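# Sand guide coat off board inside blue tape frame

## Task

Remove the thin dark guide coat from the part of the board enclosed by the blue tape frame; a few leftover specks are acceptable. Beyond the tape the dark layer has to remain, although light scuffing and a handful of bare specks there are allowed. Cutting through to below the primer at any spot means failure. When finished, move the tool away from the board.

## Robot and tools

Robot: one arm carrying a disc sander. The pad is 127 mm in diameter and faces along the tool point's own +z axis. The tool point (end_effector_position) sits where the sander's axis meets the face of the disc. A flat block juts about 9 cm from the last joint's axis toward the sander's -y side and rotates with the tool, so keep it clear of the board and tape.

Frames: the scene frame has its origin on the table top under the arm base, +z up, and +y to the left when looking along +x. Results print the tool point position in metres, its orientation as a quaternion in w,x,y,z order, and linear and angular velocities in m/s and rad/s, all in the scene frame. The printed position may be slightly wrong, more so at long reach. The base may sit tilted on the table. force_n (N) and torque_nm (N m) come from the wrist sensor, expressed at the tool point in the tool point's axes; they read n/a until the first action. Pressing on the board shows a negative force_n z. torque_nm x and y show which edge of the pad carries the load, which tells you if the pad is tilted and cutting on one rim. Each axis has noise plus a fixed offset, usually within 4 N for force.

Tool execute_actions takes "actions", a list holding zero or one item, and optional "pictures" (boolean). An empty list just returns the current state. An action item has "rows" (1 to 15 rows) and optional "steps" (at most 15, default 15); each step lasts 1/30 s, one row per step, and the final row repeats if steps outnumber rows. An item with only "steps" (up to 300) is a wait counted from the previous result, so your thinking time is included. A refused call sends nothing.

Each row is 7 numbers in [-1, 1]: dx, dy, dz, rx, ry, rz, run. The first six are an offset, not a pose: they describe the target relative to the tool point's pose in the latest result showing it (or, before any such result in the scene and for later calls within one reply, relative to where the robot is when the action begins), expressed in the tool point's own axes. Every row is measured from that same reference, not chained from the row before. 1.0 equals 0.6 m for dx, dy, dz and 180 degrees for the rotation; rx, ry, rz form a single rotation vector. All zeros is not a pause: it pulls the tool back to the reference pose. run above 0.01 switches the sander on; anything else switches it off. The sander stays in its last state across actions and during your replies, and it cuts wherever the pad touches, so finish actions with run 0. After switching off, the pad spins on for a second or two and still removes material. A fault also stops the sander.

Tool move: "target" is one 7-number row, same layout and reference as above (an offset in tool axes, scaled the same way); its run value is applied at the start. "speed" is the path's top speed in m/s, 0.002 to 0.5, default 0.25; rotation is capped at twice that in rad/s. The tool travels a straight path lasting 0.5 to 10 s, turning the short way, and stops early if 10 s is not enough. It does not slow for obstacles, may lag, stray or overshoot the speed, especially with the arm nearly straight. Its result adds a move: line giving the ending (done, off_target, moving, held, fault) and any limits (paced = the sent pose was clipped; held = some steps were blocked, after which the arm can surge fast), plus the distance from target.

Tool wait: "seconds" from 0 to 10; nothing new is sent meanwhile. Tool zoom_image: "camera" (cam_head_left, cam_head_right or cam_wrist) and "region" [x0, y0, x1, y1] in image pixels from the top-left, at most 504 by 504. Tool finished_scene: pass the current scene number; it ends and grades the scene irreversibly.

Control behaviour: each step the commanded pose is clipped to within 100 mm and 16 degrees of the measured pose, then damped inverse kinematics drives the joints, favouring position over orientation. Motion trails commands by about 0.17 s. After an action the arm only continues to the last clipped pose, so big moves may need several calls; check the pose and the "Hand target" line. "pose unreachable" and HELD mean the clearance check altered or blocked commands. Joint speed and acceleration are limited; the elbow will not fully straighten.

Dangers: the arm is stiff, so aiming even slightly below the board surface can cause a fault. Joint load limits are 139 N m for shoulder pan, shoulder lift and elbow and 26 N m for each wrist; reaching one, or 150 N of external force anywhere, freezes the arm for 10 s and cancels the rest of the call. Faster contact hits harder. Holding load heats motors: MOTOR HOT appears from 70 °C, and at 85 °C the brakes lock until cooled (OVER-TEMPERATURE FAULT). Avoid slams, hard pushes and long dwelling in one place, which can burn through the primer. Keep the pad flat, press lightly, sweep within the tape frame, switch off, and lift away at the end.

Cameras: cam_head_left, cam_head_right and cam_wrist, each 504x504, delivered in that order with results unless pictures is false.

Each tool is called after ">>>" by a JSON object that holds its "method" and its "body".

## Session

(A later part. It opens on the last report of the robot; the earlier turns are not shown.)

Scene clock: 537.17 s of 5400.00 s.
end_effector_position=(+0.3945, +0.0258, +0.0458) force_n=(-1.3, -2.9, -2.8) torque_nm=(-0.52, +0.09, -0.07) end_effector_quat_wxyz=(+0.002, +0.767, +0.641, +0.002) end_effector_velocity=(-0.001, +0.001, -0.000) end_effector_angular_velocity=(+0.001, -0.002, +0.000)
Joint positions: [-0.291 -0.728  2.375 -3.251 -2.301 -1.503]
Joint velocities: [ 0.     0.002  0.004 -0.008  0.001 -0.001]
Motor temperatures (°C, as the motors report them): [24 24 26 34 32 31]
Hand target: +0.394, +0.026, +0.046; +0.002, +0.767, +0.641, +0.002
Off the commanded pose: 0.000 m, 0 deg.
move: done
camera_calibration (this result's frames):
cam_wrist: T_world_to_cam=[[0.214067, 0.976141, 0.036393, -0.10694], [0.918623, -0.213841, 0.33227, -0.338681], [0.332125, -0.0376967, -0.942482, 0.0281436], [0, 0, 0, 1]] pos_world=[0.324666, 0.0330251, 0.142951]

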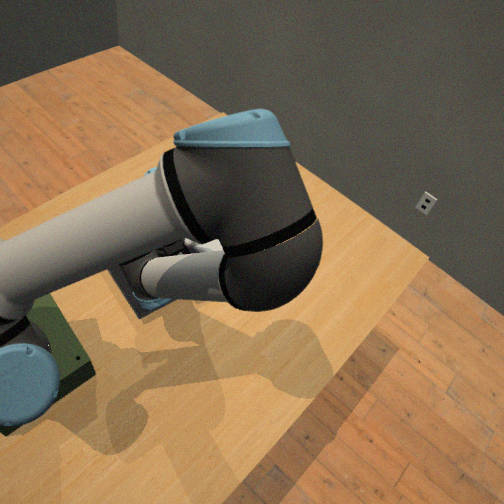

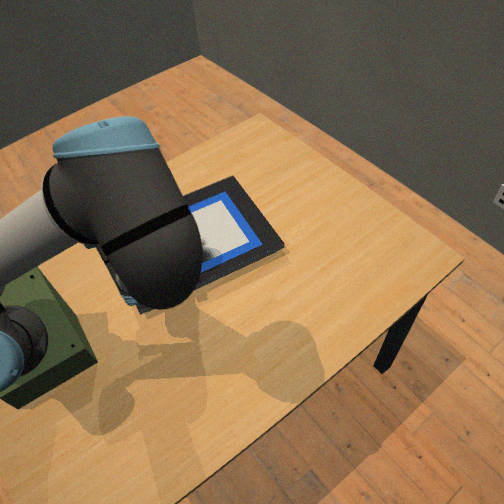

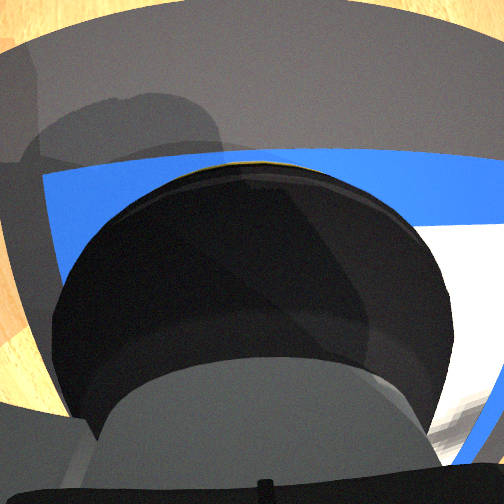

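>>> {"method": "execute_actions", "body": {"actions": [{"rows": [[0.0002,-0.0003,0.0008,0,0,0,1],[0.0002,-0.0003,0.0016,0,0,0,1],[0.0002,-0.0003,0.0023,0,0,0,1],[0.0002,-0.0003,0.003,0,0,0,1],[0.0002,-0.0003,0.0036,0,0,0,1],[0.0002,-0.0003,0.004,0,0,0,1],[0.0002,-0.0003,0.0043,0,0,0,1]], "steps": 15}], "pictures": false}}

>>> {"method": "execute_actions", "body": {"actions": [{"steps": 19}], "pictures": false}}

>>> {"method": "execute_actions", "body": {"actions": [{"steps": 19}], "pictures": false}}

>>> {"method": "execute_actions", "body": {"actions": [{"steps": 19}], "pictures": false}}

>>> {"method": "execute_actions", "body": {"actions": [{"rows": [[0,0,-0.001,0,0,0,0],[0,0,-0.002,0,0,0,0],[0,0,-0.003,0,0,0,0],[0,0,-0.004,0,0,0,0]], "steps": 10}], "pictures": false}}

>>> {"method": "move", "body": {"target": [0.075, 0.29, -0.2, 0.0004, 0, 0, 0], "speed": 0.2}}

Scene clock: 543.93 s of 5400.00 s.
end_effector_position=(+0.3944, +0.0259, +0.0433) force_n=(-4.8, -1.3, -28.3) torque_nm=(-0.40, +0.54, -0.15) end_effector_quat_wxyz=(+0.002, +0.767, +0.641, +0.002) end_effector_velocity=(-0.001, +0.000, -0.001) end_effector_angular_velocity=(+0.001, +0.003, +0.003)
Joint positions: [-0.295 -0.72   2.374 -3.262 -2.301 -1.509]
Joint velocities: [-0.002  0.003  0.002 -0.003  0.    -0.002]
Motor temperatures (°C, as the motors report them): [24 24 26 34 32 31]
Hand target: +0.394, +0.026, +0.043; +0.002, +0.767, +0.641, +0.002
Off the commanded pose: 0.000 m, 0 deg.
Steps of this call (steps 1 to 188: nothing new was sent; steps 189 to 203: all 15 steps of this action). Readings (end_effector_position | what the end effector reports):
189: (+0.3943, +0.0258, +0.0458) | force_n=(-3.3, -0.4, -0.9) torque_nm=(-0.32, +0.35, -0.40)
190: (+0.3943, +0.0259, +0.0457) | force_n=(-1.9, -0.8, -0.1) torque_nm=(-0.27, +0.18, -0.32)
192: (+0.3941, +0.0260, +0.0453) | force_n=(-0.1, +0.2, +1.4) torque_nm=(-0.37, -0.16, -0.18)
196: (+0.3942, +0.0260, +0.0440) | force_n=(-2.4, +1.3, +1.0) torque_nm=(-0.16, +0.19, -0.22)
203: the state above

Scene clock: 544.57 s of 5400.00 s.
end_effector_position=(+0.3944, +0.0259, +0.0432) force_n=(-4.3, -2.0, -34.8) torque_nm=(-0.27, +0.44, +0.02) end_effector_quat_wxyz=(+0.002, +0.767, +0.641, +0.002) end_effector_velocity=(+0.000, -0.000, +0.000) end_effector_angular_velocity=(-0.000, -0.000, -0.000)
Joint positions: [-0.295 -0.72   2.374 -3.262 -2.301 -1.509]
Joint velocities: [-0.  0. -0. -0.  0. -0.]
Motor temperatures (°C, as the motors report them): [24 24 26 34 32 31]
Hand target: +0.394, +0.026, +0.043; +0.002, +0.767, +0.641, +0.002
Off the commanded pose: 0.000 m, 0 deg.
Steps of this call (steps 1 to 19: nothing new was sent). Readings (end_effector_position | what the end effector reports):
1: (+0.3944, +0.0259, +0.0433) | force_n=(-5.5, -1.9, -36.8) torque_nm=(+0.31, +0.54, -0.15)
2: (+0.3944, +0.0259, +0.0433) | force_n=(+0.8, +2.6, -32.0) torque_nm=(+0.04, -0.41, -0.01)
4: (+0.3944, +0.0259, +0.0433) | force_n=(-5.3, -2.5, -34.9) torque_nm=(+0.09, +0.69, -0.14)
8: (+0.3944, +0.0259, +0.0432) | force_n=(-4.4, -0.6, -38.8) torque_nm=(+0.48, +0.32, -0.13)
19: the state above

Scene clock: 545.20 s of 5400.00 s.
end_effector_position=(+0.3944, +0.0259, +0.0432) force_n=(+1.0, +1.9, -38.0) torque_nm=(+0.19, -0.60, -0.11) end_effector_quat_wxyz=(+0.002, +0.767, +0.641, +0.002) end_effector_velocity=(-0.000, +0.000, -0.000) end_effector_angular_velocity=(-0.000, +0.000, -0.000)
Joint positions: [-0.295 -0.72   2.374 -3.262 -2.301 -1.509]
Joint velocities: [-0.     0.001 -0.     0.    -0.     0.   ]
Motor temperatures (°C, as the motors report them): [24 24 26 34 32 31]
Hand target: +0.394, +0.026, +0.043; +0.002, +0.767, +0.641, +0.002
Off the commanded pose: 0.000 m, 0 deg.
Steps of this call (steps 1 to 19: nothing new was sent). Readings (end_effector_position | what the end effector reports):
1: (+0.3944, +0.0259, +0.0432) | force_n=(-1.3, -1.0, -38.7) torque_nm=(+0.34, -0.10, -0.24)
2: (+0.3944, +0.0259, +0.0432) | force_n=(+1.7, +5.8, -34.2) torque_nm=(+0.07, -0.41, -0.10)
4: (+0.3944, +0.0259, +0.0432) | force_n=(+0.9, -2.0, -39.9) torque_nm=(+0.23, -0.47, -0.10)
8: (+0.3944, +0.0259, +0.0432) | force_n=(+0.9, +4.6, -32.7) torque_nm=(-0.24, -0.20, -0.13)
19: the state above

Scene clock: 545.83 s of 5400.00 s.
end_effector_position=(+0.3944, +0.0259, +0.0432) force_n=(-4.6, -0.6, -33.8) torque_nm=(-0.35, +0.49, +0.04) end_effector_quat_wxyz=(+0.002, +0.767, +0.641, +0.002) end_effector_velocity=(-0.000, -0.000, +0.000) end_effector_angular_velocity=(+0.000, +0.000, +0.001)
Joint positions: [-0.295 -0.72   2.374 -3.262 -2.301 -1.509]
Joint velocities: [-0.    -0.001  0.     0.001 -0.    -0.   ]
Motor temperatures (°C, as the motors report them): [24 24 26 34 32 31]
Hand target: +0.394, +0.026, +0.043; +0.002, +0.767, +0.641, +0.002
Off the commanded pose: 0.000 m, 0 deg.
Steps of this call (steps 1 to 19: nothing new was sent). Readings (end_effector_position | what the end effector reports):
1: (+0.3944, +0.0259, +0.0432) | force_n=(+0.6, +2.1, -32.6) torque_nm=(-0.42, -0.27, -0.21)
2: (+0.3944, +0.0259, +0.0432) | force_n=(-8.1, -3.4, -39.1) torque_nm=(+0.12, +0.98, -0.01)
4: (+0.3944, +0.0259, +0.0432) | force_n=(-2.2, +1.0, -32.0) torque_nm=(-0.52, +0.04, -0.24)
8: (+0.3944, +0.0259, +0.0432) | force_n=(-7.3, -3.5, -40.4) torque_nm=(+0.14, +0.73, -0.18)
19: the state above

Scene clock: 546.17 s of 5400.00 s.
end_effector_position=(+0.3944, +0.0260, +0.0453) force_n=(+0.7, +0.5, -3.5) torque_nm=(+0.04, -0.26, +0.02) end_effector_quat_wxyz=(+0.002, +0.767, +0.641, +0.002) end_effector_velocity=(-0.001, -0.000, +0.003) end_effector_angular_velocity=(-0.001, +0.000, +0.002)
Joint positions: [-0.292 -0.726  2.375 -3.253 -2.301 -1.504]
Joint velocities: [ 0.005 -0.009  0.003  0.012 -0.001  0.005]
Motor temperatures (°C, as the motors report them): [24 24 26 34 32 31]
Hand target: +0.394, +0.026, +0.046; +0.002, +0.767, +0.641, +0.002
Off the commanded pose: 0.000 m, 0 deg.
Steps of this call (steps 1 to 10: all 10 steps of this action). Readings (end_effector_position | what the end effector reports):
1: (+0.3944, +0.0259, +0.0432) | force_n=(+0.8, -0.3, -40.3) torque_nm=(+0.10, -0.16, -0.05)
2: (+0.3943, +0.0260, +0.0432) | force_n=(-6.6, -5.0, -38.8) torque_nm=(-0.16, +0.71, -0.11)
4: (+0.3944, +0.0260, +0.0437) | force_n=(-3.8, -1.9, -14.7) torque_nm=(+0.08, +0.19, -0.02)
8: (+0.3944, +0.0260, +0.0450) | force_n=(-3.6, -0.2, -0.3) torque_nm=(-0.21, +0.35, -0.08)
10: the state above

Scene clock: 548.03 s of 5400.00 s.
end_effector_position=(+0.5729, +0.0390, +0.1666) force_n=(-2.1, +0.5, +0.6) torque_nm=(-0.14, +0.17, -0.11) end_effector_quat_wxyz=(+0.001, +0.767, +0.641, +0.002) end_effector_velocity=(+0.001, +0.000, +0.000) end_effector_angular_velocity=(-0.000, +0.002, -0.000)
Joint positions: [-0.111 -0.828  1.838 -2.452 -2.292 -1.262]
Joint velocities: [ 0.001  0.002 -0.006  0.007 -0.     0.003]
Motor temperatures (°C, as the motors report them): [24 24 26 34 32 31]
Hand target: +0.573, +0.039, +0.167; +0.001, +0.767, +0.641, +0.002
Off the commanded pose: 0.000 m, 0 deg.
move: done
camera_calibration (this result's frames):
cam_wrist: T_world_to_cam=[[0.214043, 0.976128, 0.0368683, -0.162515], [0.918959, -0.214018, 0.331225, -0.539882], [0.331208, -0.0370159, -0.942831, 0.0837862], [0, 0, 0, 1]] pos_world=[0.503165, 0.0461921, 0.26381]

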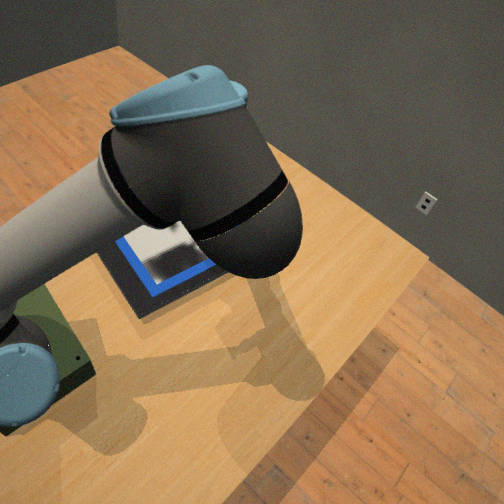

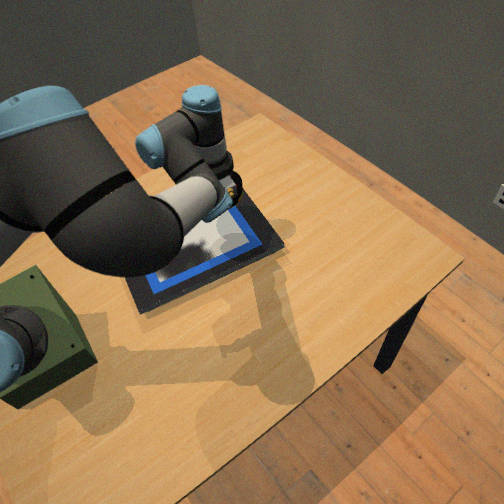

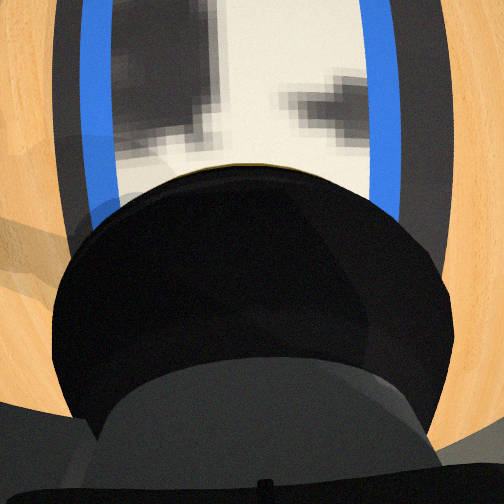

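>>> {"method": "zoom_image", "body": {"camera": "cam_wrist", "region": [60, 0, 420, 220]}}

>>> {"method": "zoom_image", "body": {"camera": "cam_head_right", "region": [110, 170, 290, 320]}}

>>> {"method": "zoom_image", "body": {"camera": "cam_head_left", "region": [90, 200, 240, 320]}}

Region (60, 0, 420, 220) of cam_wrist's 504x504 image, scaled by 1.400, with more detail than that image has.

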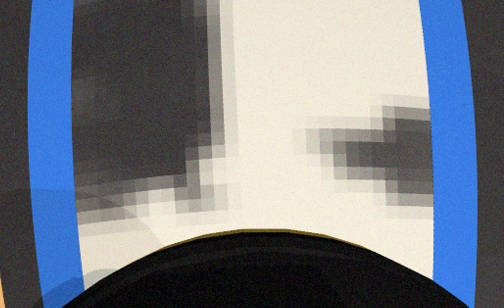

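Region (110, 170, 290, 320) of cam_head_right's 504x504 image, scaled by 2.800, with more detail than that image has.

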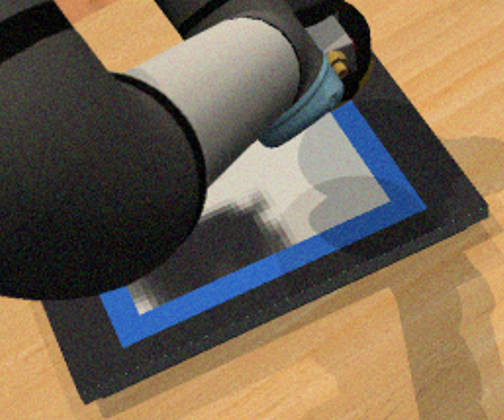

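Region (90, 200, 240, 320) of cam_head_left's 504x504 image, scaled by 3.360, with more detail than that image has; it fills the top 403 rows of this view, and the rest is white.

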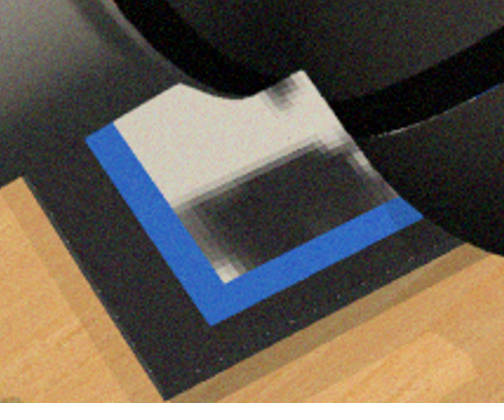

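>>> {"method": "move", "body": {"target": [0.01963, -0.01157, 0.19846, 0, 0.00477, 0, 0], "speed": 0.15}}

Scene clock: 609.33 s of 5400.00 s.
end_effector_position=(+0.5685, +0.0519, +0.0475) force_n=(-2.0, +1.3, -1.9) torque_nm=(-0.02, +0.07, +0.03) end_effector_quat_wxyz=(-0.004, +0.767, +0.641, +0.007) end_effector_velocity=(+0.000, +0.000, -0.002) end_effector_angular_velocity=(+0.000, -0.001, +0.001)
Joint positions: [-0.235 -0.622  1.879 -2.811 -2.286 -1.428]
Joint velocities: [-0.002  0.003 -0.001 -0.005  0.    -0.004]
Motor temperatures (°C, as the motors report them): [24 24 26 34 32 31]
Hand target: +0.569, +0.052, +0.047; -0.004, +0.767, +0.641, +0.007
Off the commanded pose: 0.000 m, 0 deg.
move: done
camera_calibration (this result's frames):
cam_wrist: T_world_to_cam=[[0.213877, 0.975504, 0.0514622, -0.170338], [0.918147, -0.218731, 0.330398, -0.492884], [0.333561, -0.0234145, -0.942438, -0.0286083], [0, 0, 0, 1]] pos_world=[0.498514, 0.0576864, 0.144652]

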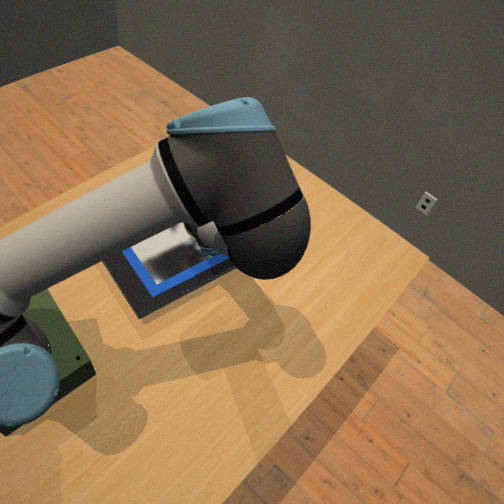

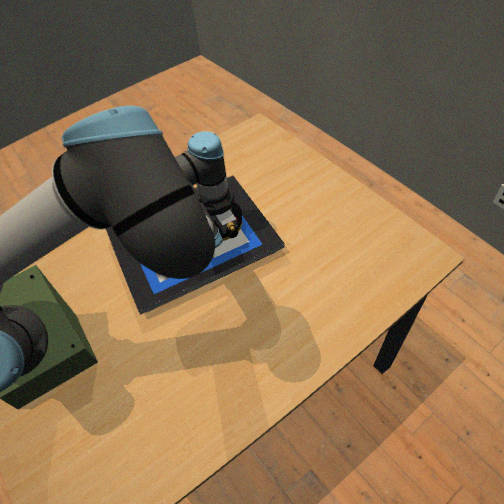

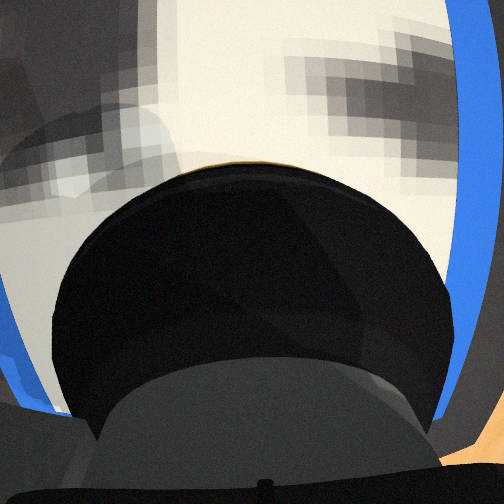

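>>> {"method": "execute_actions", "body": {"actions": [{"rows": [[0,0,0.0008,0,0,0,0],[0,0,0.0016,0,0,0,0],[0,0,0.0023,0,0,0,0],[0,0,0.0029,0,0,0,0],[0,0,0.0034,0,0,0,0],[0,0,0.00368,0,0,0,0]], "steps": 15}], "pictures": false}}

>>> {"method": "execute_actions", "body": {"actions": [{"steps": 12}], "pictures": false}}

>>> {"method": "execute_actions", "body": {"actions": [{"steps": 9}], "pictures": true}}

Scene clock: 615.40 s of 5400.00 s.
end_effector_position=(+0.5685, +0.0520, +0.0454) force_n=(-1.4, +1.7, -0.5) torque_nm=(+0.05, +0.03, +0.10) end_effector_quat_wxyz=(-0.004, +0.767, +0.641, +0.007) end_effector_velocity=(+0.000, -0.000, +0.000) end_effector_angular_velocity=(+0.000, -0.001, -0.001)
Joint positions: [-0.237 -0.618  1.878 -2.816 -2.286 -1.432]
Joint velocities: [-0.001 -0.001  0.001 -0.003  0.    -0.001]
Motor temperatures (°C, as the motors report them): [24 24 26 34 32 31]
Hand target: +0.569, +0.052, +0.045; -0.004, +0.767, +0.641, +0.007
Off the commanded pose: 0.000 m, 0 deg.
Steps of this call (steps 1 to 167: nothing new was sent; steps 168 to 182: all 15 steps of this action). Readings (end_effector_position | what the end effector reports):
168: (+0.5686, +0.0519, +0.0473) | force_n=(-3.9, -1.3, -0.6) torque_nm=(-0.41, +0.40, +0.04)
169: (+0.5685, +0.0519, +0.0473) | force_n=(-3.6, -0.2, -1.2) torque_nm=(-0.18, +0.34, -0.14)
171: (+0.5685, +0.0519, +0.0469) | force_n=(-4.9, -2.1, -0.6) torque_nm=(-0.48, +0.32, -0.12)
175: (+0.5685, +0.0520, +0.0458) | force_n=(-2.8, -0.3, +1.3) torque_nm=(-0.32, +0.21, -0.12)
182: the state above

Scene clock: 615.80 s of 5400.00 s.
end_effector_position=(+0.5685, +0.0520, +0.0453) force_n=(-3.5, +1.4, -3.2) torque_nm=(+0.05, +0.22, -0.17) end_effector_quat_wxyz=(-0.004, +0.767, +0.641, +0.007) end_effector_velocity=(-0.001, +0.000, -0.000) end_effector_angular_velocity=(+0.000, +0.001, +0.001)
Joint positions: [-0.237 -0.618  1.878 -2.816 -2.286 -1.432]
Joint velocities: [-0.    -0.     0.001  0.    -0.     0.   ]
Motor temperatures (°C, as the motors report them): [24 24 26 34 32 31]
Hand target: +0.569, +0.052, +0.045; -0.004, +0.767, +0.641, +0.007
Off the commanded pose: 0.000 m, 0 deg.
Steps of this call (steps 1 to 12: nothing new was sent). Readings (end_effector_position | what the end effector reports):
1: (+0.5685, +0.0520, +0.0453) | force_n=(-2.6, -0.2, -1.9) torque_nm=(-0.21, +0.17, +0.05)
2: (+0.5685, +0.0520, +0.0453) | force_n=(-2.6, +2.3, -2.5) torque_nm=(+0.08, +0.19, -0.16)
4: (+0.5685, +0.0520, +0.0453) | force_n=(-1.8, +1.5, -3.8) torque_nm=(-0.06, +0.03, -0.12)
8: (+0.5685, +0.0520, +0.0453) | force_n=(+0.1, +0.8, -3.4) torque_nm=(-0.04, -0.19, -0.10)
12: the state above

Scene clock: 616.10 s of 5400.00 s.
end_effector_position=(+0.5685, +0.0520, +0.0453) force_n=(-1.5, +0.7, -3.7) torque_nm=(-0.07, +0.00, +0.01) end_effector_quat_wxyz=(-0.004, +0.767, +0.641, +0.007) end_effector_velocity=(+0.001, +0.000, -0.000) end_effector_angular_velocity=(-0.000, -0.001, -0.000)
Joint positions: [-0.237 -0.618  1.878 -2.816 -2.286 -1.432]
Joint velocities: [-0.     0.001 -0.001 -0.001  0.    -0.   ]
Motor temperatures (°C, as the motors report them): [24 24 26 34 32 31]
Hand target: +0.569, +0.052, +0.045; -0.004, +0.767, +0.641, +0.007
Off the commanded pose: 0.000 m, 0 deg.
Steps of this call (steps 1 to 9: nothing new was sent). Readings (end_effector_position | what the end effector reports):
1: (+0.5685, +0.0520, +0.0453) | force_n=(-2.3, -3.2, -1.6) torque_nm=(-0.51, +0.12, -0.09)
2: (+0.5685, +0.0520, +0.0453) | force_n=(-1.2, +1.1, -3.6) torque_nm=(+0.05, -0.10, +0.00)
4: (+0.5685, +0.0520, +0.0453) | force_n=(-2.6, -0.6, -2.2) torque_nm=(-0.15, +0.11, -0.20)
8: (+0.5685, +0.0520, +0.0453) | force_n=(-1.8, -1.1, -5.0) torque_nm=(-0.36, -0.09, -0.09)
9: the state above
camera_calibration (this result's frames):
cam_wrist: T_world_to_cam=[[0.213879, 0.975504, 0.0514562, -0.17026], [0.918146, -0.218732, 0.330399, -0.492159], [0.333561, -0.0234212, -0.942438, -0.0306943], [0, 0, 0, 1]] pos_world=[0.498527, 0.05772, 0.142442]

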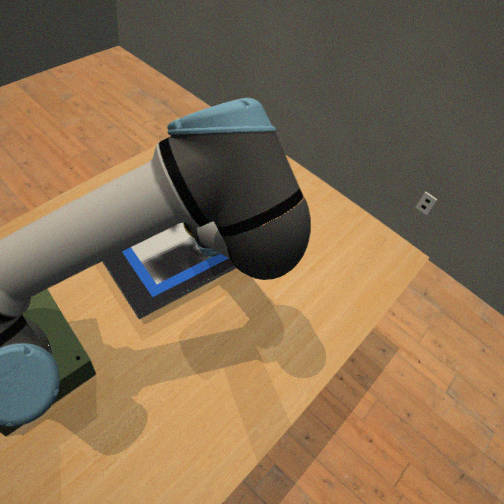

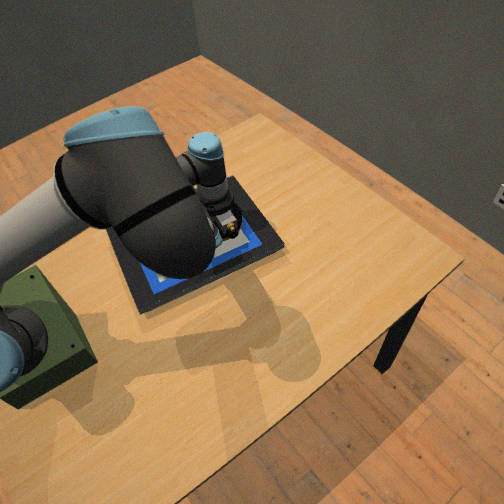

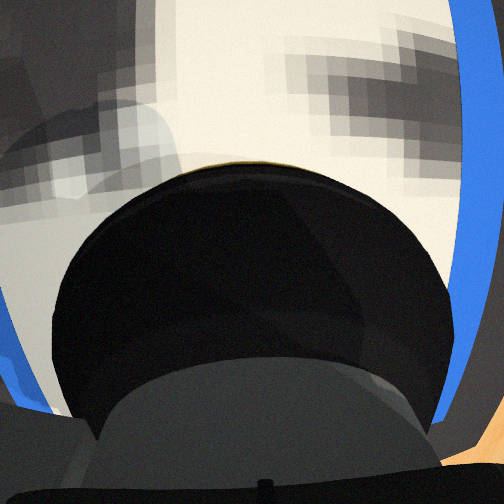

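>>> {"method": "move", "body": {"target": [-0.09495, -0.20977, -0.00347, 0.00016, -0.00341, 0, 0], "speed": 0.14}}

Scene clock: 650.47 s of 5400.00 s.
end_effector_position=(+0.4347, +0.0184, +0.0460) force_n=(+0.0, -1.5, +1.8) torque_nm=(-0.40, -0.12, +0.06) end_effector_quat_wxyz=(-0.000, +0.767, +0.641, +0.003) end_effector_velocity=(-0.002, -0.000, +0.000) end_effector_angular_velocity=(+0.001, -0.002, +0.000)
Joint positions: [-0.298 -0.742  2.277 -3.142 -2.297 -1.511]
Joint velocities: [-0.001 -0.001  0.006 -0.008  0.001 -0.003]
Motor temperatures (°C, as the motors report them): [24 24 26 34 32 31]
Hand target: +0.435, +0.018, +0.046; -0.000, +0.767, +0.641, +0.003
Off the commanded pose: 0.000 m, 0 deg.
move: done
camera_calibration (this result's frames):
cam_wrist: T_world_to_cam=[[0.214055, 0.975981, 0.0405263, -0.108506], [0.918971, -0.21527, 0.33038, -0.377275], [0.331169, -0.0334769, -0.942978, 0.0150569], [0, 0, 0, 1]] pos_world=[0.364945, 0.0251875, 0.14324]

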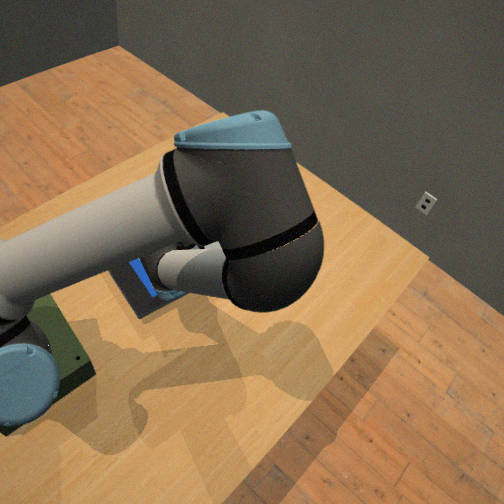

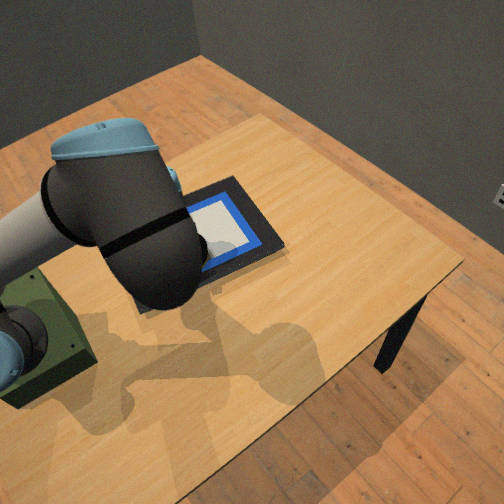

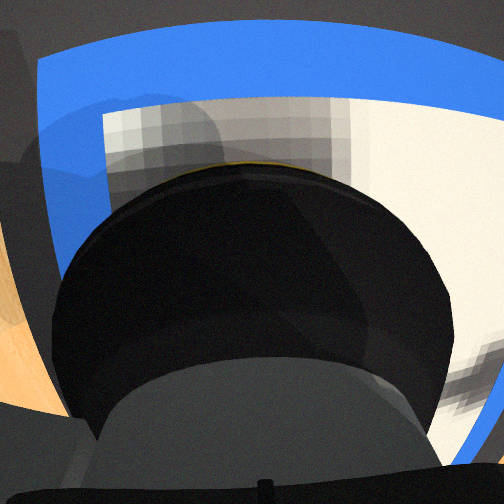

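>>> {"method": "execute_actions", "body": {"actions": [{"rows": [[0.0003,0,0.0008,0,0,0,0],[0.0003,0,0.0016,0,0,0,0],[0.0003,0,0.0024,0,0,0,0],[0.0003,0,0.0031,0,0,0,0],[0.0003,0,0.0037,0,0,0,0],[0.0003,0,0.0041,0,0,0,0],[0.0003,0,0.00436,0,0,0,0]], "steps": 15}], "pictures": false}}

>>> {"method": "execute_actions", "body": {"actions": [{"steps": 12}], "pictures": false}}

>>> {"method": "execute_actions", "body": {"actions": [{"rows": [[0,0,0,0,0,0,1]], "steps": 15}], "pictures": false}}

>>> {"method": "execute_actions", "body": {"actions": [{"steps": 15}], "pictures": false}}

>>> {"method": "execute_actions", "body": {"actions": [{"steps": 15}], "pictures": false}}

>>> {"method": "execute_actions", "body": {"actions": [{"steps": 13}], "pictures": false}}

>>> {"method": "execute_actions", "body": {"actions": [{"rows": [[0,0,-0.001,0,0,0,0],[0,0,-0.002,0,0,0,0],[0,0,-0.003,0,0,0,0],[0,0,-0.004,0,0,0,0]], "steps": 8}], "pictures": false}}

>>> {"method": "move", "body": {"target": [0.03, 0.2, -0.12, 0, 0, 0, 0], "speed": 0.18}}

Scene clock: 663.27 s of 5400.00 s.
end_effector_position=(+0.4347, +0.0185, +0.0435) force_n=(-7.6, -5.9, -29.9) torque_nm=(+0.15, +0.06, -0.02) end_effector_quat_wxyz=(-0.000, +0.767, +0.641, +0.003) end_effector_velocity=(-0.000, +0.000, -0.001) end_effector_angular_velocity=(+0.000, +0.002, +0.002)
Joint positions: [-0.301 -0.735  2.276 -3.152 -2.296 -1.516]
Joint velocities: [-0.001  0.003 -0.    -0.001  0.    -0.002]
Motor temperatures (°C, as the motors report them): [24 24 26 34 32 31]
Hand target: +0.435, +0.019, +0.043; -0.000, +0.767, +0.641, +0.003
Off the commanded pose: 0.000 m, 0 deg.
Steps of this call (steps 1 to 369: nothing new was sent; steps 370 to 384: all 15 steps of this action). Readings (end_effector_position | what the end effector reports):
370: (+0.4345, +0.0184, +0.0460) | force_n=(-1.5, -2.8, -1.9) torque_nm=(-0.45, +0.11, -0.04)
371: (+0.4345, +0.0183, +0.0460) | force_n=(-3.1, -0.1, +0.0) torque_nm=(-0.27, +0.24, -0.12)
373: (+0.4345, +0.0184, +0.0455) | force_n=(-1.8, +0.4, -0.6) torque_nm=(-0.19, +0.10, +0.05)
377: (+0.4346, +0.0185, +0.0442) | force_n=(-0.8, -0.8, -0.8) torque_nm=(-0.29, -0.07, -0.21)
384: the state above

Scene clock: 663.67 s of 5400.00 s.
end_effector_position=(+0.4347, +0.0186, +0.0434) force_n=(-7.8, -9.4, -37.7) torque_nm=(-0.31, +0.20, +0.08) end_effector_quat_wxyz=(-0.000, +0.767, +0.641, +0.003) end_effector_velocity=(+0.000, +0.000, -0.000) end_effector_angular_velocity=(+0.000, +0.000, +0.000)
Joint positions: [-0.302 -0.734  2.276 -3.152 -2.296 -1.516]
Joint velocities: [-0.     0.001 -0.    -0.     0.    -0.   ]
Motor temperatures (°C, as the motors report them): [24 24 26 34 32 31]
Hand target: +0.435, +0.019, +0.043; -0.000, +0.767, +0.641, +0.003
Off the commanded pose: 0.000 m, 0 deg.
Steps of this call (steps 1 to 12: nothing new was sent). Readings (end_effector_position | what the end effector reports):
1: (+0.4347, +0.0185, +0.0435) | force_n=(-4.2, -7.7, -30.9) torque_nm=(-0.12, -0.36, -0.07)
2: (+0.4347, +0.0185, +0.0435) | force_n=(-6.4, -7.3, -33.1) torque_nm=(+0.06, -0.06, +0.07)
4: (+0.4347, +0.0186, +0.0434) | force_n=(-7.4, -6.6, -34.4) torque_nm=(+0.17, +0.04, -0.05)
8: (+0.4347, +0.0186, +0.0434) | force_n=(-7.0, -7.1, -36.3) torque_nm=(-0.04, +0.01, -0.19)
12: the state above

Scene clock: 664.17 s of 5400.00 s.
end_effector_position=(+0.4348, +0.0185, +0.0434) force_n=(+2.8, +1.9, -33.2) torque_nm=(-0.52, -0.76, -0.16) end_effector_quat_wxyz=(-0.000, +0.767, +0.641, +0.003) end_effector_velocity=(-0.000, -0.000, +0.000) end_effector_angular_velocity=(+0.000, +0.000, -0.000)
Joint positions: [-0.302 -0.734  2.275 -3.152 -2.296 -1.516]
Joint velocities: [ 0.    -0.001  0.001  0.     0.     0.   ]
Motor temperatures (°C, as the motors report them): [24 24 26 34 32 31]
Hand target: +0.435, +0.019, +0.043; -0.000, +0.767, +0.641, +0.003
Off the commanded pose: 0.000 m, 0 deg.
Steps of this call (steps 1 to 15: all 15 steps of this action). Readings (end_effector_position | what the end effector reports):
1: (+0.4347, +0.0186, +0.0434) | force_n=(+25.3, +4.9, -34.6) torque_nm=(-0.54, -1.10, -0.52)
2: (+0.4348, +0.0186, +0.0434) | force_n=(+5.1, +6.6, -35.7) torque_nm=(+0.03, +0.18, -0.38)
4: (+0.4348, +0.0186, +0.0434) | force_n=(+9.3, +3.9, -35.0) torque_nm=(+0.04, -1.53, -0.23)
8: (+0.4348, +0.0185, +0.0434) | force_n=(-3.3, +1.2, -33.1) torque_nm=(-0.28, +0.15, -0.23)
15: the state above

Scene clock: 664.67 s of 5400.00 s.
end_effector_position=(+0.4347, +0.0186, +0.0434) force_n=(-2.8, -1.5, -33.4) torque_nm=(-0.73, +0.13, -0.20) end_effector_quat_wxyz=(-0.000, +0.767, +0.641, +0.003) end_effector_velocity=(-0.001, +0.000, -0.000) end_effector_angular_velocity=(-0.000, +0.000, +0.001)
Joint positions: [-0.302 -0.734  2.276 -3.152 -2.296 -1.516]
Joint velocities: [-0.    -0.     0.002 -0.001 -0.    -0.   ]
Motor temperatures (°C, as the motors report them): [24 24 26 34 32 31]
Hand target: +0.435, +0.019, +0.043; -0.000, +0.767, +0.641, +0.003
Off the commanded pose: 0.000 m, 0 deg.
Steps of this call (steps 1 to 15: nothing new was sent). Readings (end_effector_position | what the end effector reports):
1: (+0.4348, +0.0185, +0.0434) | force_n=(-4.8, -4.4, -34.5) torque_nm=(-0.51, +0.48, -0.09)
2: (+0.4348, +0.0185, +0.0434) | force_n=(+0.6, +1.9, -40.5) torque_nm=(+0.38, -0.46, -0.10)
4: (+0.4348, +0.0185, +0.0434) | force_n=(-6.2, -4.0, -38.4) torque_nm=(-0.25, +0.46, -0.14)
8: (+0.4348, +0.0186, +0.0434) | force_n=(+1.6, +1.6, -32.9) torque_nm=(-0.20, -0.80, -0.13)
15: the state above

Scene clock: 665.17 s of 5400.00 s.
end_effector_position=(+0.4347, +0.0186, +0.0434) force_n=(-5.0, +1.3, -34.5) torque_nm=(-0.16, +0.38, -0.18) end_effector_quat_wxyz=(-0.000, +0.767, +0.641, +0.003) end_effector_velocity=(-0.000, +0.000, -0.000) end_effector_angular_velocity=(+0.000, +0.001, +0.001)
Joint positions: [-0.302 -0.734  2.276 -3.152 -2.296 -1.516]
Joint velocities: [-0.     0.001 -0.     0.001  0.    -0.   ]
Motor temperatures (°C, as the motors report them): [24 24 26 34 32 31]
Hand target: +0.435, +0.019, +0.043; -0.000, +0.767, +0.641, +0.003
Off the commanded pose: 0.000 m, 0 deg.
Steps of this call (steps 1 to 15: nothing new was sent). Readings (end_effector_position | what the end effector reports):
1: (+0.4347, +0.0186, +0.0434) | force_n=(-7.6, -2.9, -36.2) torque_nm=(+0.10, +0.68, -0.08)
2: (+0.4347, +0.0186, +0.0434) | force_n=(+2.7, +2.9, -35.9) torque_nm=(-0.17, -0.68, -0.19)
4: (+0.4347, +0.0186, +0.0434) | force_n=(-6.9, -5.0, -40.0) torque_nm=(-0.17, +0.51, -0.18)
8: (+0.4347, +0.0186, +0.0434) | force_n=(+0.6, +3.2, -32.6) torque_nm=(-0.29, -0.62, -0.09)
15: the state above

Scene clock: 665.60 s of 5400.00 s.
end_effector_position=(+0.4347, +0.0186, +0.0434) force_n=(-5.0, -2.4, -37.9) torque_nm=(+0.07, +0.18, +0.01) end_effector_quat_wxyz=(-0.000, +0.767, +0.641, +0.003) end_effector_velocity=(-0.001, +0.000, -0.000) end_effector_angular_velocity=(+0.000, +0.002, +0.001)
Joint positions: [-0.302 -0.734  2.276 -3.152 -2.296 -1.516]
Joint velocities: [-0.    -0.     0.003  0.    -0.     0.001]
Motor temperatures (°C, as the motors report them): [24 24 26 34 32 31]
Hand target: +0.435, +0.019, +0.043; -0.000, +0.767, +0.641, +0.003
Off the commanded pose: 0.000 m, 0 deg.
Steps of this call (steps 1 to 13: nothing new was sent). Readings (end_effector_position | what the end effector reports):
1: (+0.4347, +0.0186, +0.0434) | force_n=(-4.1, -3.6, -39.6) torque_nm=(+0.05, +0.14, -0.10)
2: (+0.4347, +0.0186, +0.0434) | force_n=(+1.0, +3.6, -34.2) torque_nm=(-0.38, -0.49, -0.06)
4: (+0.4347, +0.0186, +0.0434) | force_n=(-2.1, -0.7, -38.8) torque_nm=(+0.24, -0.20, -0.06)
8: (+0.4347, +0.0186, +0.0434) | force_n=(+4.1, +5.2, -32.1) torque_nm=(-0.18, -0.88, -0.21)
13: the state above

Scene clock: 665.87 s of 5400.00 s.
end_effector_position=(+0.4346, +0.0186, +0.0453) force_n=(-3.5, -0.4, +0.1) torque_nm=(-0.23, +0.25, -0.09) end_effector_quat_wxyz=(-0.001, +0.767, +0.641, +0.003) end_effector_velocity=(-0.000, +0.000, +0.005) end_effector_angular_velocity=(+0.000, -0.000, +0.000)
Joint positions: [-0.299 -0.74   2.276 -3.145 -2.296 -1.512]
Joint velocities: [ 0.008 -0.014  0.003  0.018 -0.     0.01 ]
Motor temperatures (°C, as the motors report them): [24 24 26 34 32 31]
Hand target: +0.435, +0.019, +0.046; -0.000, +0.767, +0.641, +0.003
Off the commanded pose: 0.001 m, 0 deg.
Steps of this call (steps 1 to 8: all 8 steps of this action). Readings (end_effector_position | what the end effector reports):
1: (+0.4347, +0.0186, +0.0434) | force_n=(-1.5, +4.3, -30.3) torque_nm=(-0.42, -0.14, -0.22)
2: (+0.4348, +0.0186, +0.0435) | force_n=(-0.7, +1.7, -28.7) torque_nm=(-0.11, -0.37, +0.08)
4: (+0.4347, +0.0186, +0.0441) | force_n=(-0.3, +1.5, -6.8) torque_nm=(-0.02, -0.46, +0.05)
8: the state above

Scene clock: 667.40 s of 5400.00 s.
end_effector_position=(+0.5556, +0.0144, +0.1182) force_n=(-2.1, +1.6, -1.4) torque_nm=(+0.01, +0.16, -0.07) end_effector_quat_wxyz=(-0.001, +0.767, +0.641, +0.003) end_effector_velocity=(+0.001, +0.001, +0.000) end_effector_angular_velocity=(-0.001, +0.003, +0.001)
Joint positions: [-0.197 -0.812  1.934 -2.641 -2.295 -1.377]
Joint velocities: [ 0.001  0.003 -0.007  0.01  -0.001  0.003]
Motor temperatures (°C, as the motors report them): [24 24 26 34 32 31]
Hand target: +0.556, +0.014, +0.118; -0.001, +0.767, +0.641, +0.003
Off the commanded pose: 0.000 m, 0 deg.
move: done
camera_calibration (this result's frames):
cam_wrist: T_world_to_cam=[[0.214006, 0.975976, 0.0408932, -0.133476], [0.918885, -0.215338, 0.330575, -0.513051], [0.331439, -0.0331687, -0.942893, 0.0428586], [0, 0, 0, 1]] pos_world=[0.485795, 0.0212116, 0.215471]

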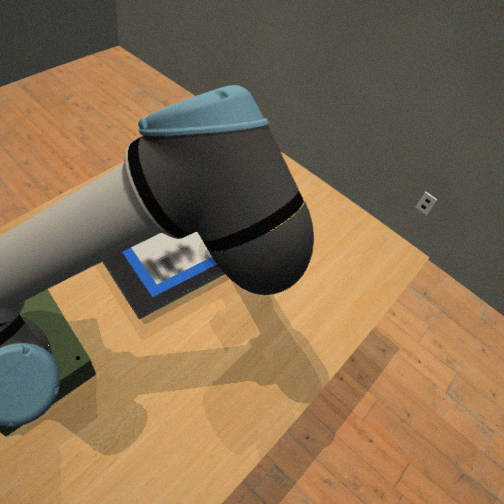

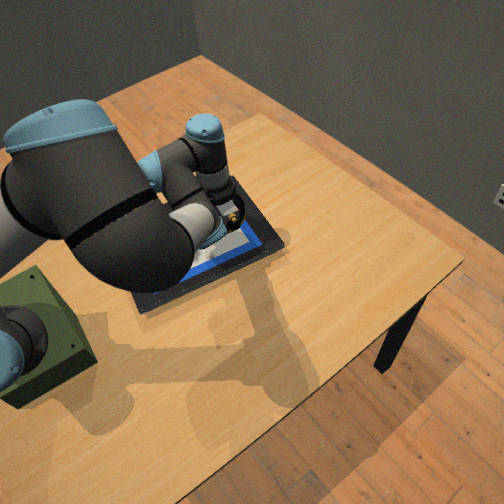

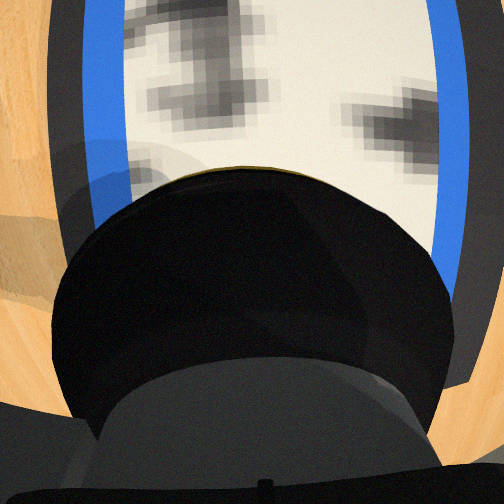

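>>> {"method": "zoom_image", "body": {"camera": "cam_head_left", "region": [110, 220, 230, 310]}}

>>> {"method": "zoom_image", "body": {"camera": "cam_wrist", "region": [70, 0, 320, 210]}}

Region (110, 220, 230, 310) of cam_head_left's 504x504 image, scaled by 4.200, with more detail than that image has; it fills the top 378 rows of this view, and the rest is white.

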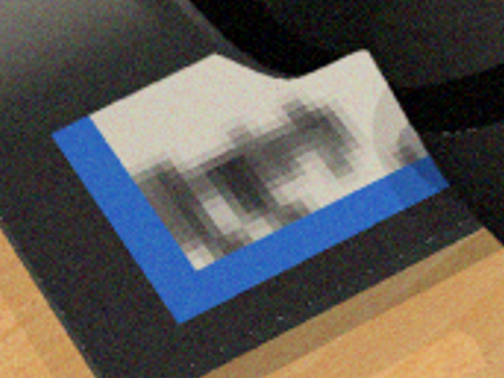

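Region (70, 0, 320, 210) of cam_wrist's 504x504 image, scaled by 2.016, with more detail than that image has; it fills the top 423 rows of this view, and the rest is white.

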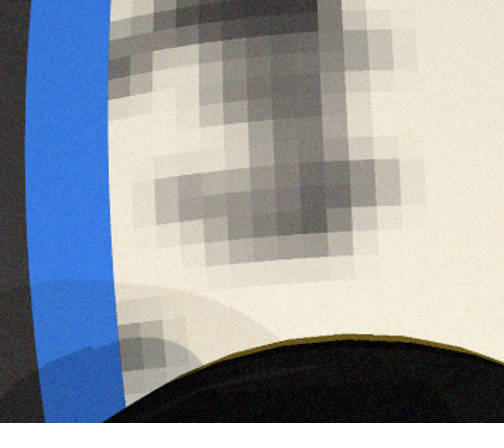

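>>> {"method": "move", "body": {"target": [-0.03017, -0.26827, 0.12006, -0.0002, 0, 0, 0], "speed": 0.18}}

Scene clock: 713.67 s of 5400.00 s.
end_effector_position=(+0.3944, +0.0258, +0.0456) force_n=(-3.2, -0.1, -2.8) torque_nm=(-0.21, +0.24, -0.05) end_effector_quat_wxyz=(-0.000, +0.767, +0.641, +0.003) end_effector_velocity=(-0.002, +0.000, -0.001) end_effector_angular_velocity=(+0.000, -0.004, -0.000)
Joint positions: [-0.293 -0.729  2.376 -3.251 -2.297 -1.506]
Joint velocities: [-0.002  0.006  0.006 -0.019  0.001 -0.006]
Motor temperatures (°C, as the motors report them): [24 24 26 34 32 31]
Hand target: +0.394, +0.026, +0.045; -0.000, +0.767, +0.641, +0.003
Off the commanded pose: 0.000 m, 0 deg.
move: done
camera_calibration (this result's frames):
cam_wrist: T_world_to_cam=[[0.214045, 0.975981, 0.0405649, -0.107084], [0.918803, -0.215257, 0.330855, -0.33848], [0.33164, -0.0335468, -0.942809, 0.0280843], [0, 0, 0, 1]] pos_world=[0.324603, 0.0325943, 0.14281]

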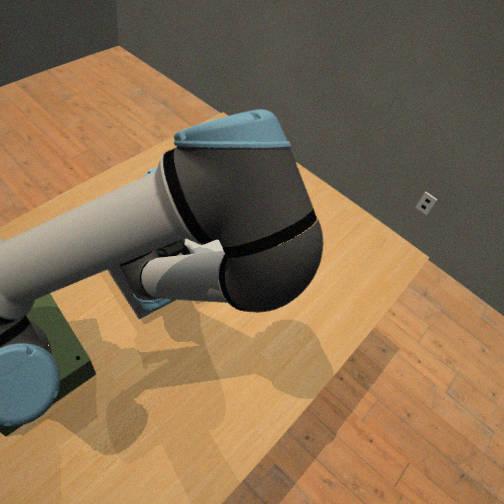

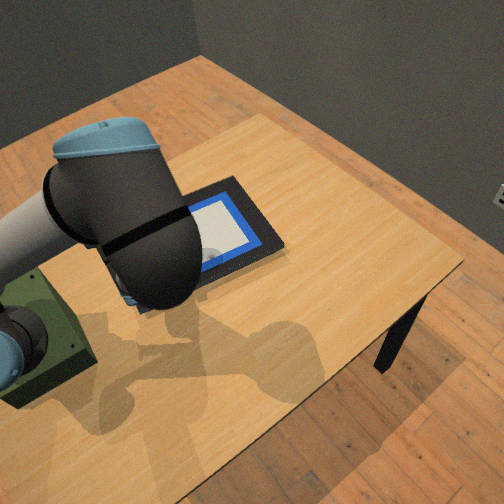

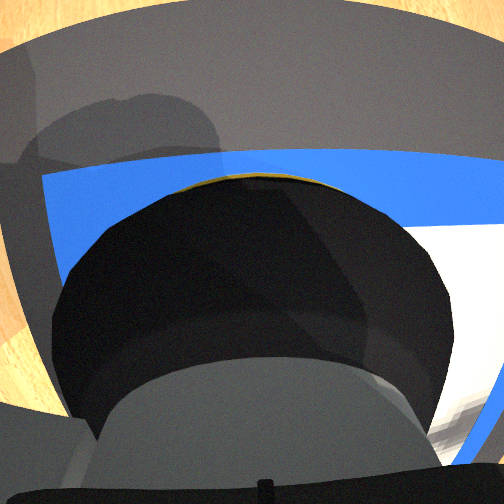

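>>> {"method": "execute_actions", "body": {"actions": [{"rows": [[0.0002,0,0.0007,-0.0001,0,0,1],[0.0002,0,0.0014,-0.0001,0,0,1],[0.0002,0,0.0021,-0.0001,0,0,1],[0.0002,0,0.0027,-0.0001,0,0,1],[0.0002,0,0.0033,-0.0001,0,0,1],[0.0002,0,0.0037,-0.0001,0,0,1],[0.0002,0,0.00395,-0.0001,0,0,1]], "steps": 15}], "pictures": false}}

>>> {"method": "execute_actions", "body": {"actions": [{"steps": 16}], "pictures": false}}

>>> {"method": "execute_actions", "body": {"actions": [{"steps": 15}], "pictures": false}}

>>> {"method": "execute_actions", "body": {"actions": [{"rows": [[0,0,-0.001,0,0,0,0],[0,0,-0.002,0,0,0,0],[0,0,-0.003,0,0,0,0],[0,0,-0.004,0,0,0,0]], "steps": 10}], "pictures": false}}

>>> {"method": "move", "body": {"target": [0, 0.1145, -0.0003, 0.0002, 0, 0, 0], "speed": 0.12}}

Scene clock: 720.57 s of 5400.00 s.
end_effector_position=(+0.3944, +0.0259, +0.0433) force_n=(+0.7, +2.8, -26.5) torque_nm=(-0.33, -0.38, -0.05) end_effector_quat_wxyz=(-0.000, +0.767, +0.641, +0.003) end_effector_velocity=(+0.000, -0.000, -0.000) end_effector_angular_velocity=(-0.000, -0.001, -0.001)
Joint positions: [-0.297 -0.722  2.375 -3.261 -2.297 -1.511]
Joint velocities: [-0.001  0.001  0.    -0.004 -0.    -0.002]
Motor temperatures (°C, as the motors report them): [24 24 26 34 32 31]
Hand target: +0.394, +0.026, +0.043; -0.000, +0.767, +0.641, +0.003
Off the commanded pose: 0.000 m, 0 deg.
Steps of this call (steps 1 to 192: nothing new was sent; steps 193 to 207: all 15 steps of this action). Readings (end_effector_position | what the end effector reports):
193: (+0.3942, +0.0258, +0.0455) | force_n=(-4.1, -0.4, -0.7) torque_nm=(-0.26, +0.31, -0.60)
194: (+0.3942, +0.0259, +0.0454) | force_n=(-0.7, +1.4, -1.2) torque_nm=(-0.06, +0.10, -0.50)
196: (+0.3941, +0.0259, +0.0450) | force_n=(-1.7, -1.1, -3.1) torque_nm=(-0.20, +0.12, -0.23)
200: (+0.3942, +0.0259, +0.0439) | force_n=(-0.8, -0.3, -4.7) torque_nm=(-0.32, -0.15, -0.13)
207: the state above

Scene clock: 721.10 s of 5400.00 s.
end_effector_position=(+0.3944, +0.0259, +0.0432) force_n=(+2.2, +3.8, -32.0) torque_nm=(-0.22, -0.74, -0.14) end_effector_quat_wxyz=(-0.000, +0.767, +0.641, +0.003) end_effector_velocity=(+0.001, -0.000, +0.000) end_effector_angular_velocity=(-0.000, -0.001, -0.001)
Joint positions: [-0.297 -0.722  2.375 -3.262 -2.297 -1.511]
Joint velocities: [ 0.    -0.    -0.002  0.001  0.    -0.   ]
Motor temperatures (°C, as the motors report them): [24 24 26 34 32 31]
Hand target: +0.394, +0.026, +0.043; -0.000, +0.767, +0.641, +0.003
Off the commanded pose: 0.000 m, 0 deg.
Steps of this call (steps 1 to 16: nothing new was sent). Readings (end_effector_position | what the end effector reports):
1: (+0.3944, +0.0259, +0.0433) | force_n=(-4.0, -1.1, -29.7) torque_nm=(-0.45, +0.26, -0.12)
2: (+0.3944, +0.0259, +0.0433) | force_n=(-2.2, -3.7, -36.5) torque_nm=(+0.09, -0.09, -0.12)
4: (+0.3944, +0.0259, +0.0433) | force_n=(-2.8, +2.0, -28.2) torque_nm=(-0.55, +0.01, -0.16)
8: (+0.3944, +0.0259, +0.0432) | force_n=(-6.1, -1.6, -34.7) torque_nm=(-0.14, +0.54, -0.19)
16: the state above

Scene clock: 721.60 s of 5400.00 s.
end_effector_position=(+0.3944, +0.0259, +0.0432) force_n=(+0.0, +3.7, -32.6) torque_nm=(-0.35, -0.44, -0.14) end_effector_quat_wxyz=(-0.000, +0.767, +0.641, +0.003) end_effector_velocity=(-0.001, +0.000, +0.000) end_effector_angular_velocity=(+0.000, +0.001, +0.001)
Joint positions: [-0.297 -0.722  2.375 -3.262 -2.297 -1.511]
Joint velocities: [-0.    -0.001  0.001  0.001 -0.     0.001]
Motor temperatures (°C, as the motors report them): [24 24 26 34 32 31]
Hand target: +0.394, +0.026, +0.043; -0.000, +0.767, +0.641, +0.003
Off the commanded pose: 0.000 m, 0 deg.
Steps of this call (steps 1 to 15: nothing new was sent). Readings (end_effector_position | what the end effector reports):
1: (+0.3944, +0.0259, +0.0432) | force_n=(-4.3, -1.0, -35.3) torque_nm=(-0.51, +0.27, -0.14)
2: (+0.3944, +0.0259, +0.0432) | force_n=(-3.7, -0.4, -39.1) torque_nm=(+0.40, -0.10, +0.00)
4: (+0.3944, +0.0259, +0.0432) | force_n=(-5.8, -0.6, -34.1) torque_nm=(-0.22, +0.55, -0.19)
8: (+0.3944, +0.0259, +0.0432) | force_n=(-3.6, +0.0, -40.4) torque_nm=(+0.40, -0.13, -0.15)
15: the state above

Scene clock: 721.93 s of 5400.00 s.
end_effector_position=(+0.3944, +0.0260, +0.0453) force_n=(-3.8, +0.7, -2.8) torque_nm=(+0.00, +0.42, +0.10) end_effector_quat_wxyz=(-0.000, +0.767, +0.641, +0.003) end_effector_velocity=(-0.000, +0.000, +0.003) end_effector_angular_velocity=(+0.000, -0.001, +0.000)
Joint positions: [-0.294 -0.728  2.376 -3.252 -2.297 -1.506]
Joint velocities: [ 0.005 -0.009  0.001  0.011  0.     0.006]
Motor temperatures (°C, as the motors report them): [24 24 26 34 32 31]
Hand target: +0.394, +0.026, +0.046; -0.000, +0.767, +0.641, +0.003
Off the commanded pose: 0.000 m, 0 deg.
Steps of this call (steps 1 to 10: all 10 steps of this action). Readings (end_effector_position | what the end effector reports):
1: (+0.3944, +0.0259, +0.0432) | force_n=(-6.7, -2.4, -37.1) torque_nm=(-0.07, +0.58, -0.06)
2: (+0.3944, +0.0259, +0.0432) | force_n=(-0.9, +2.6, -29.3) torque_nm=(-0.45, -0.21, -0.06)
4: (+0.3944, +0.0260, +0.0437) | force_n=(-4.4, +0.7, -8.4) torque_nm=(-0.31, +0.31, -0.03)
8: (+0.3945, +0.0260, +0.0450) | force_n=(-1.9, -1.5, -0.6) torque_nm=(-0.12, +0.10, -0.01)
10: the state above

Scene clock: 723.20 s of 5400.00 s.
end_effector_position=(+0.4618, +0.0136, +0.0461) force_n=(-2.7, -0.3, -0.2) torque_nm=(-0.21, +0.17, -0.18) end_effector_quat_wxyz=(-0.000, +0.767, +0.641, +0.003) end_effector_velocity=(+0.001, +0.000, -0.001) end_effector_angular_velocity=(-0.000, +0.003, +0.001)
Joint positions: [-0.3   -0.741  2.207 -3.076 -2.296 -1.515]
Joint velocities: [-0.     0.003 -0.006  0.007 -0.001  0.002]
Motor temperatures (°C, as the motors report them): [24 24 26 34 32 31]
Hand target: +0.462, +0.014, +0.046; -0.000, +0.767, +0.641, +0.003
Off the commanded pose: 0.000 m, 0 deg.
move: done
camera_calibration (this result's frames):
cam_wrist: T_world_to_cam=[[0.214078, 0.975972, 0.0406087, -0.109639], [0.918846, -0.215307, 0.330703, -0.403255], [0.3315, -0.0334829, -0.942861, 0.00583585], [0, 0, 0, 1]] pos_world=[0.392066, 0.020376, 0.143312]

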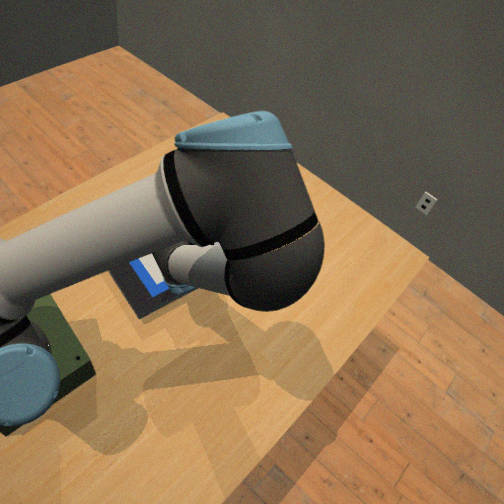

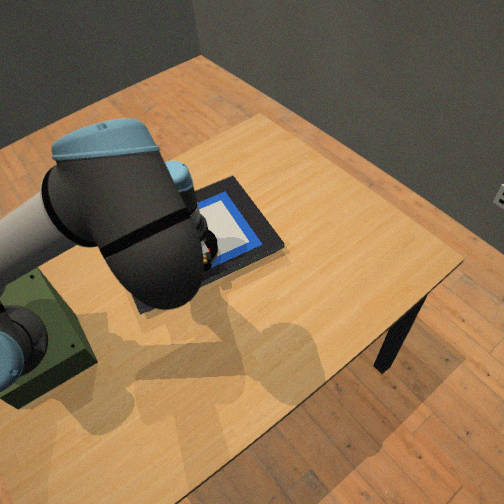

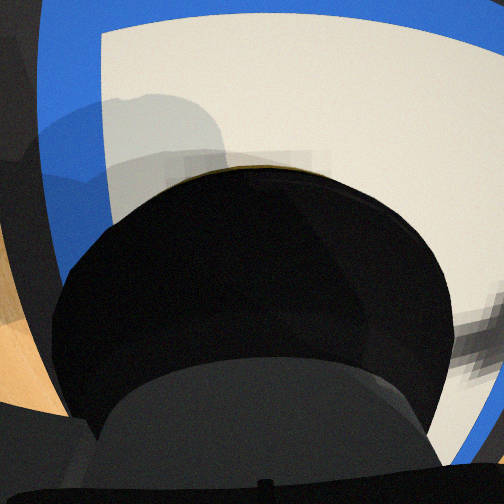

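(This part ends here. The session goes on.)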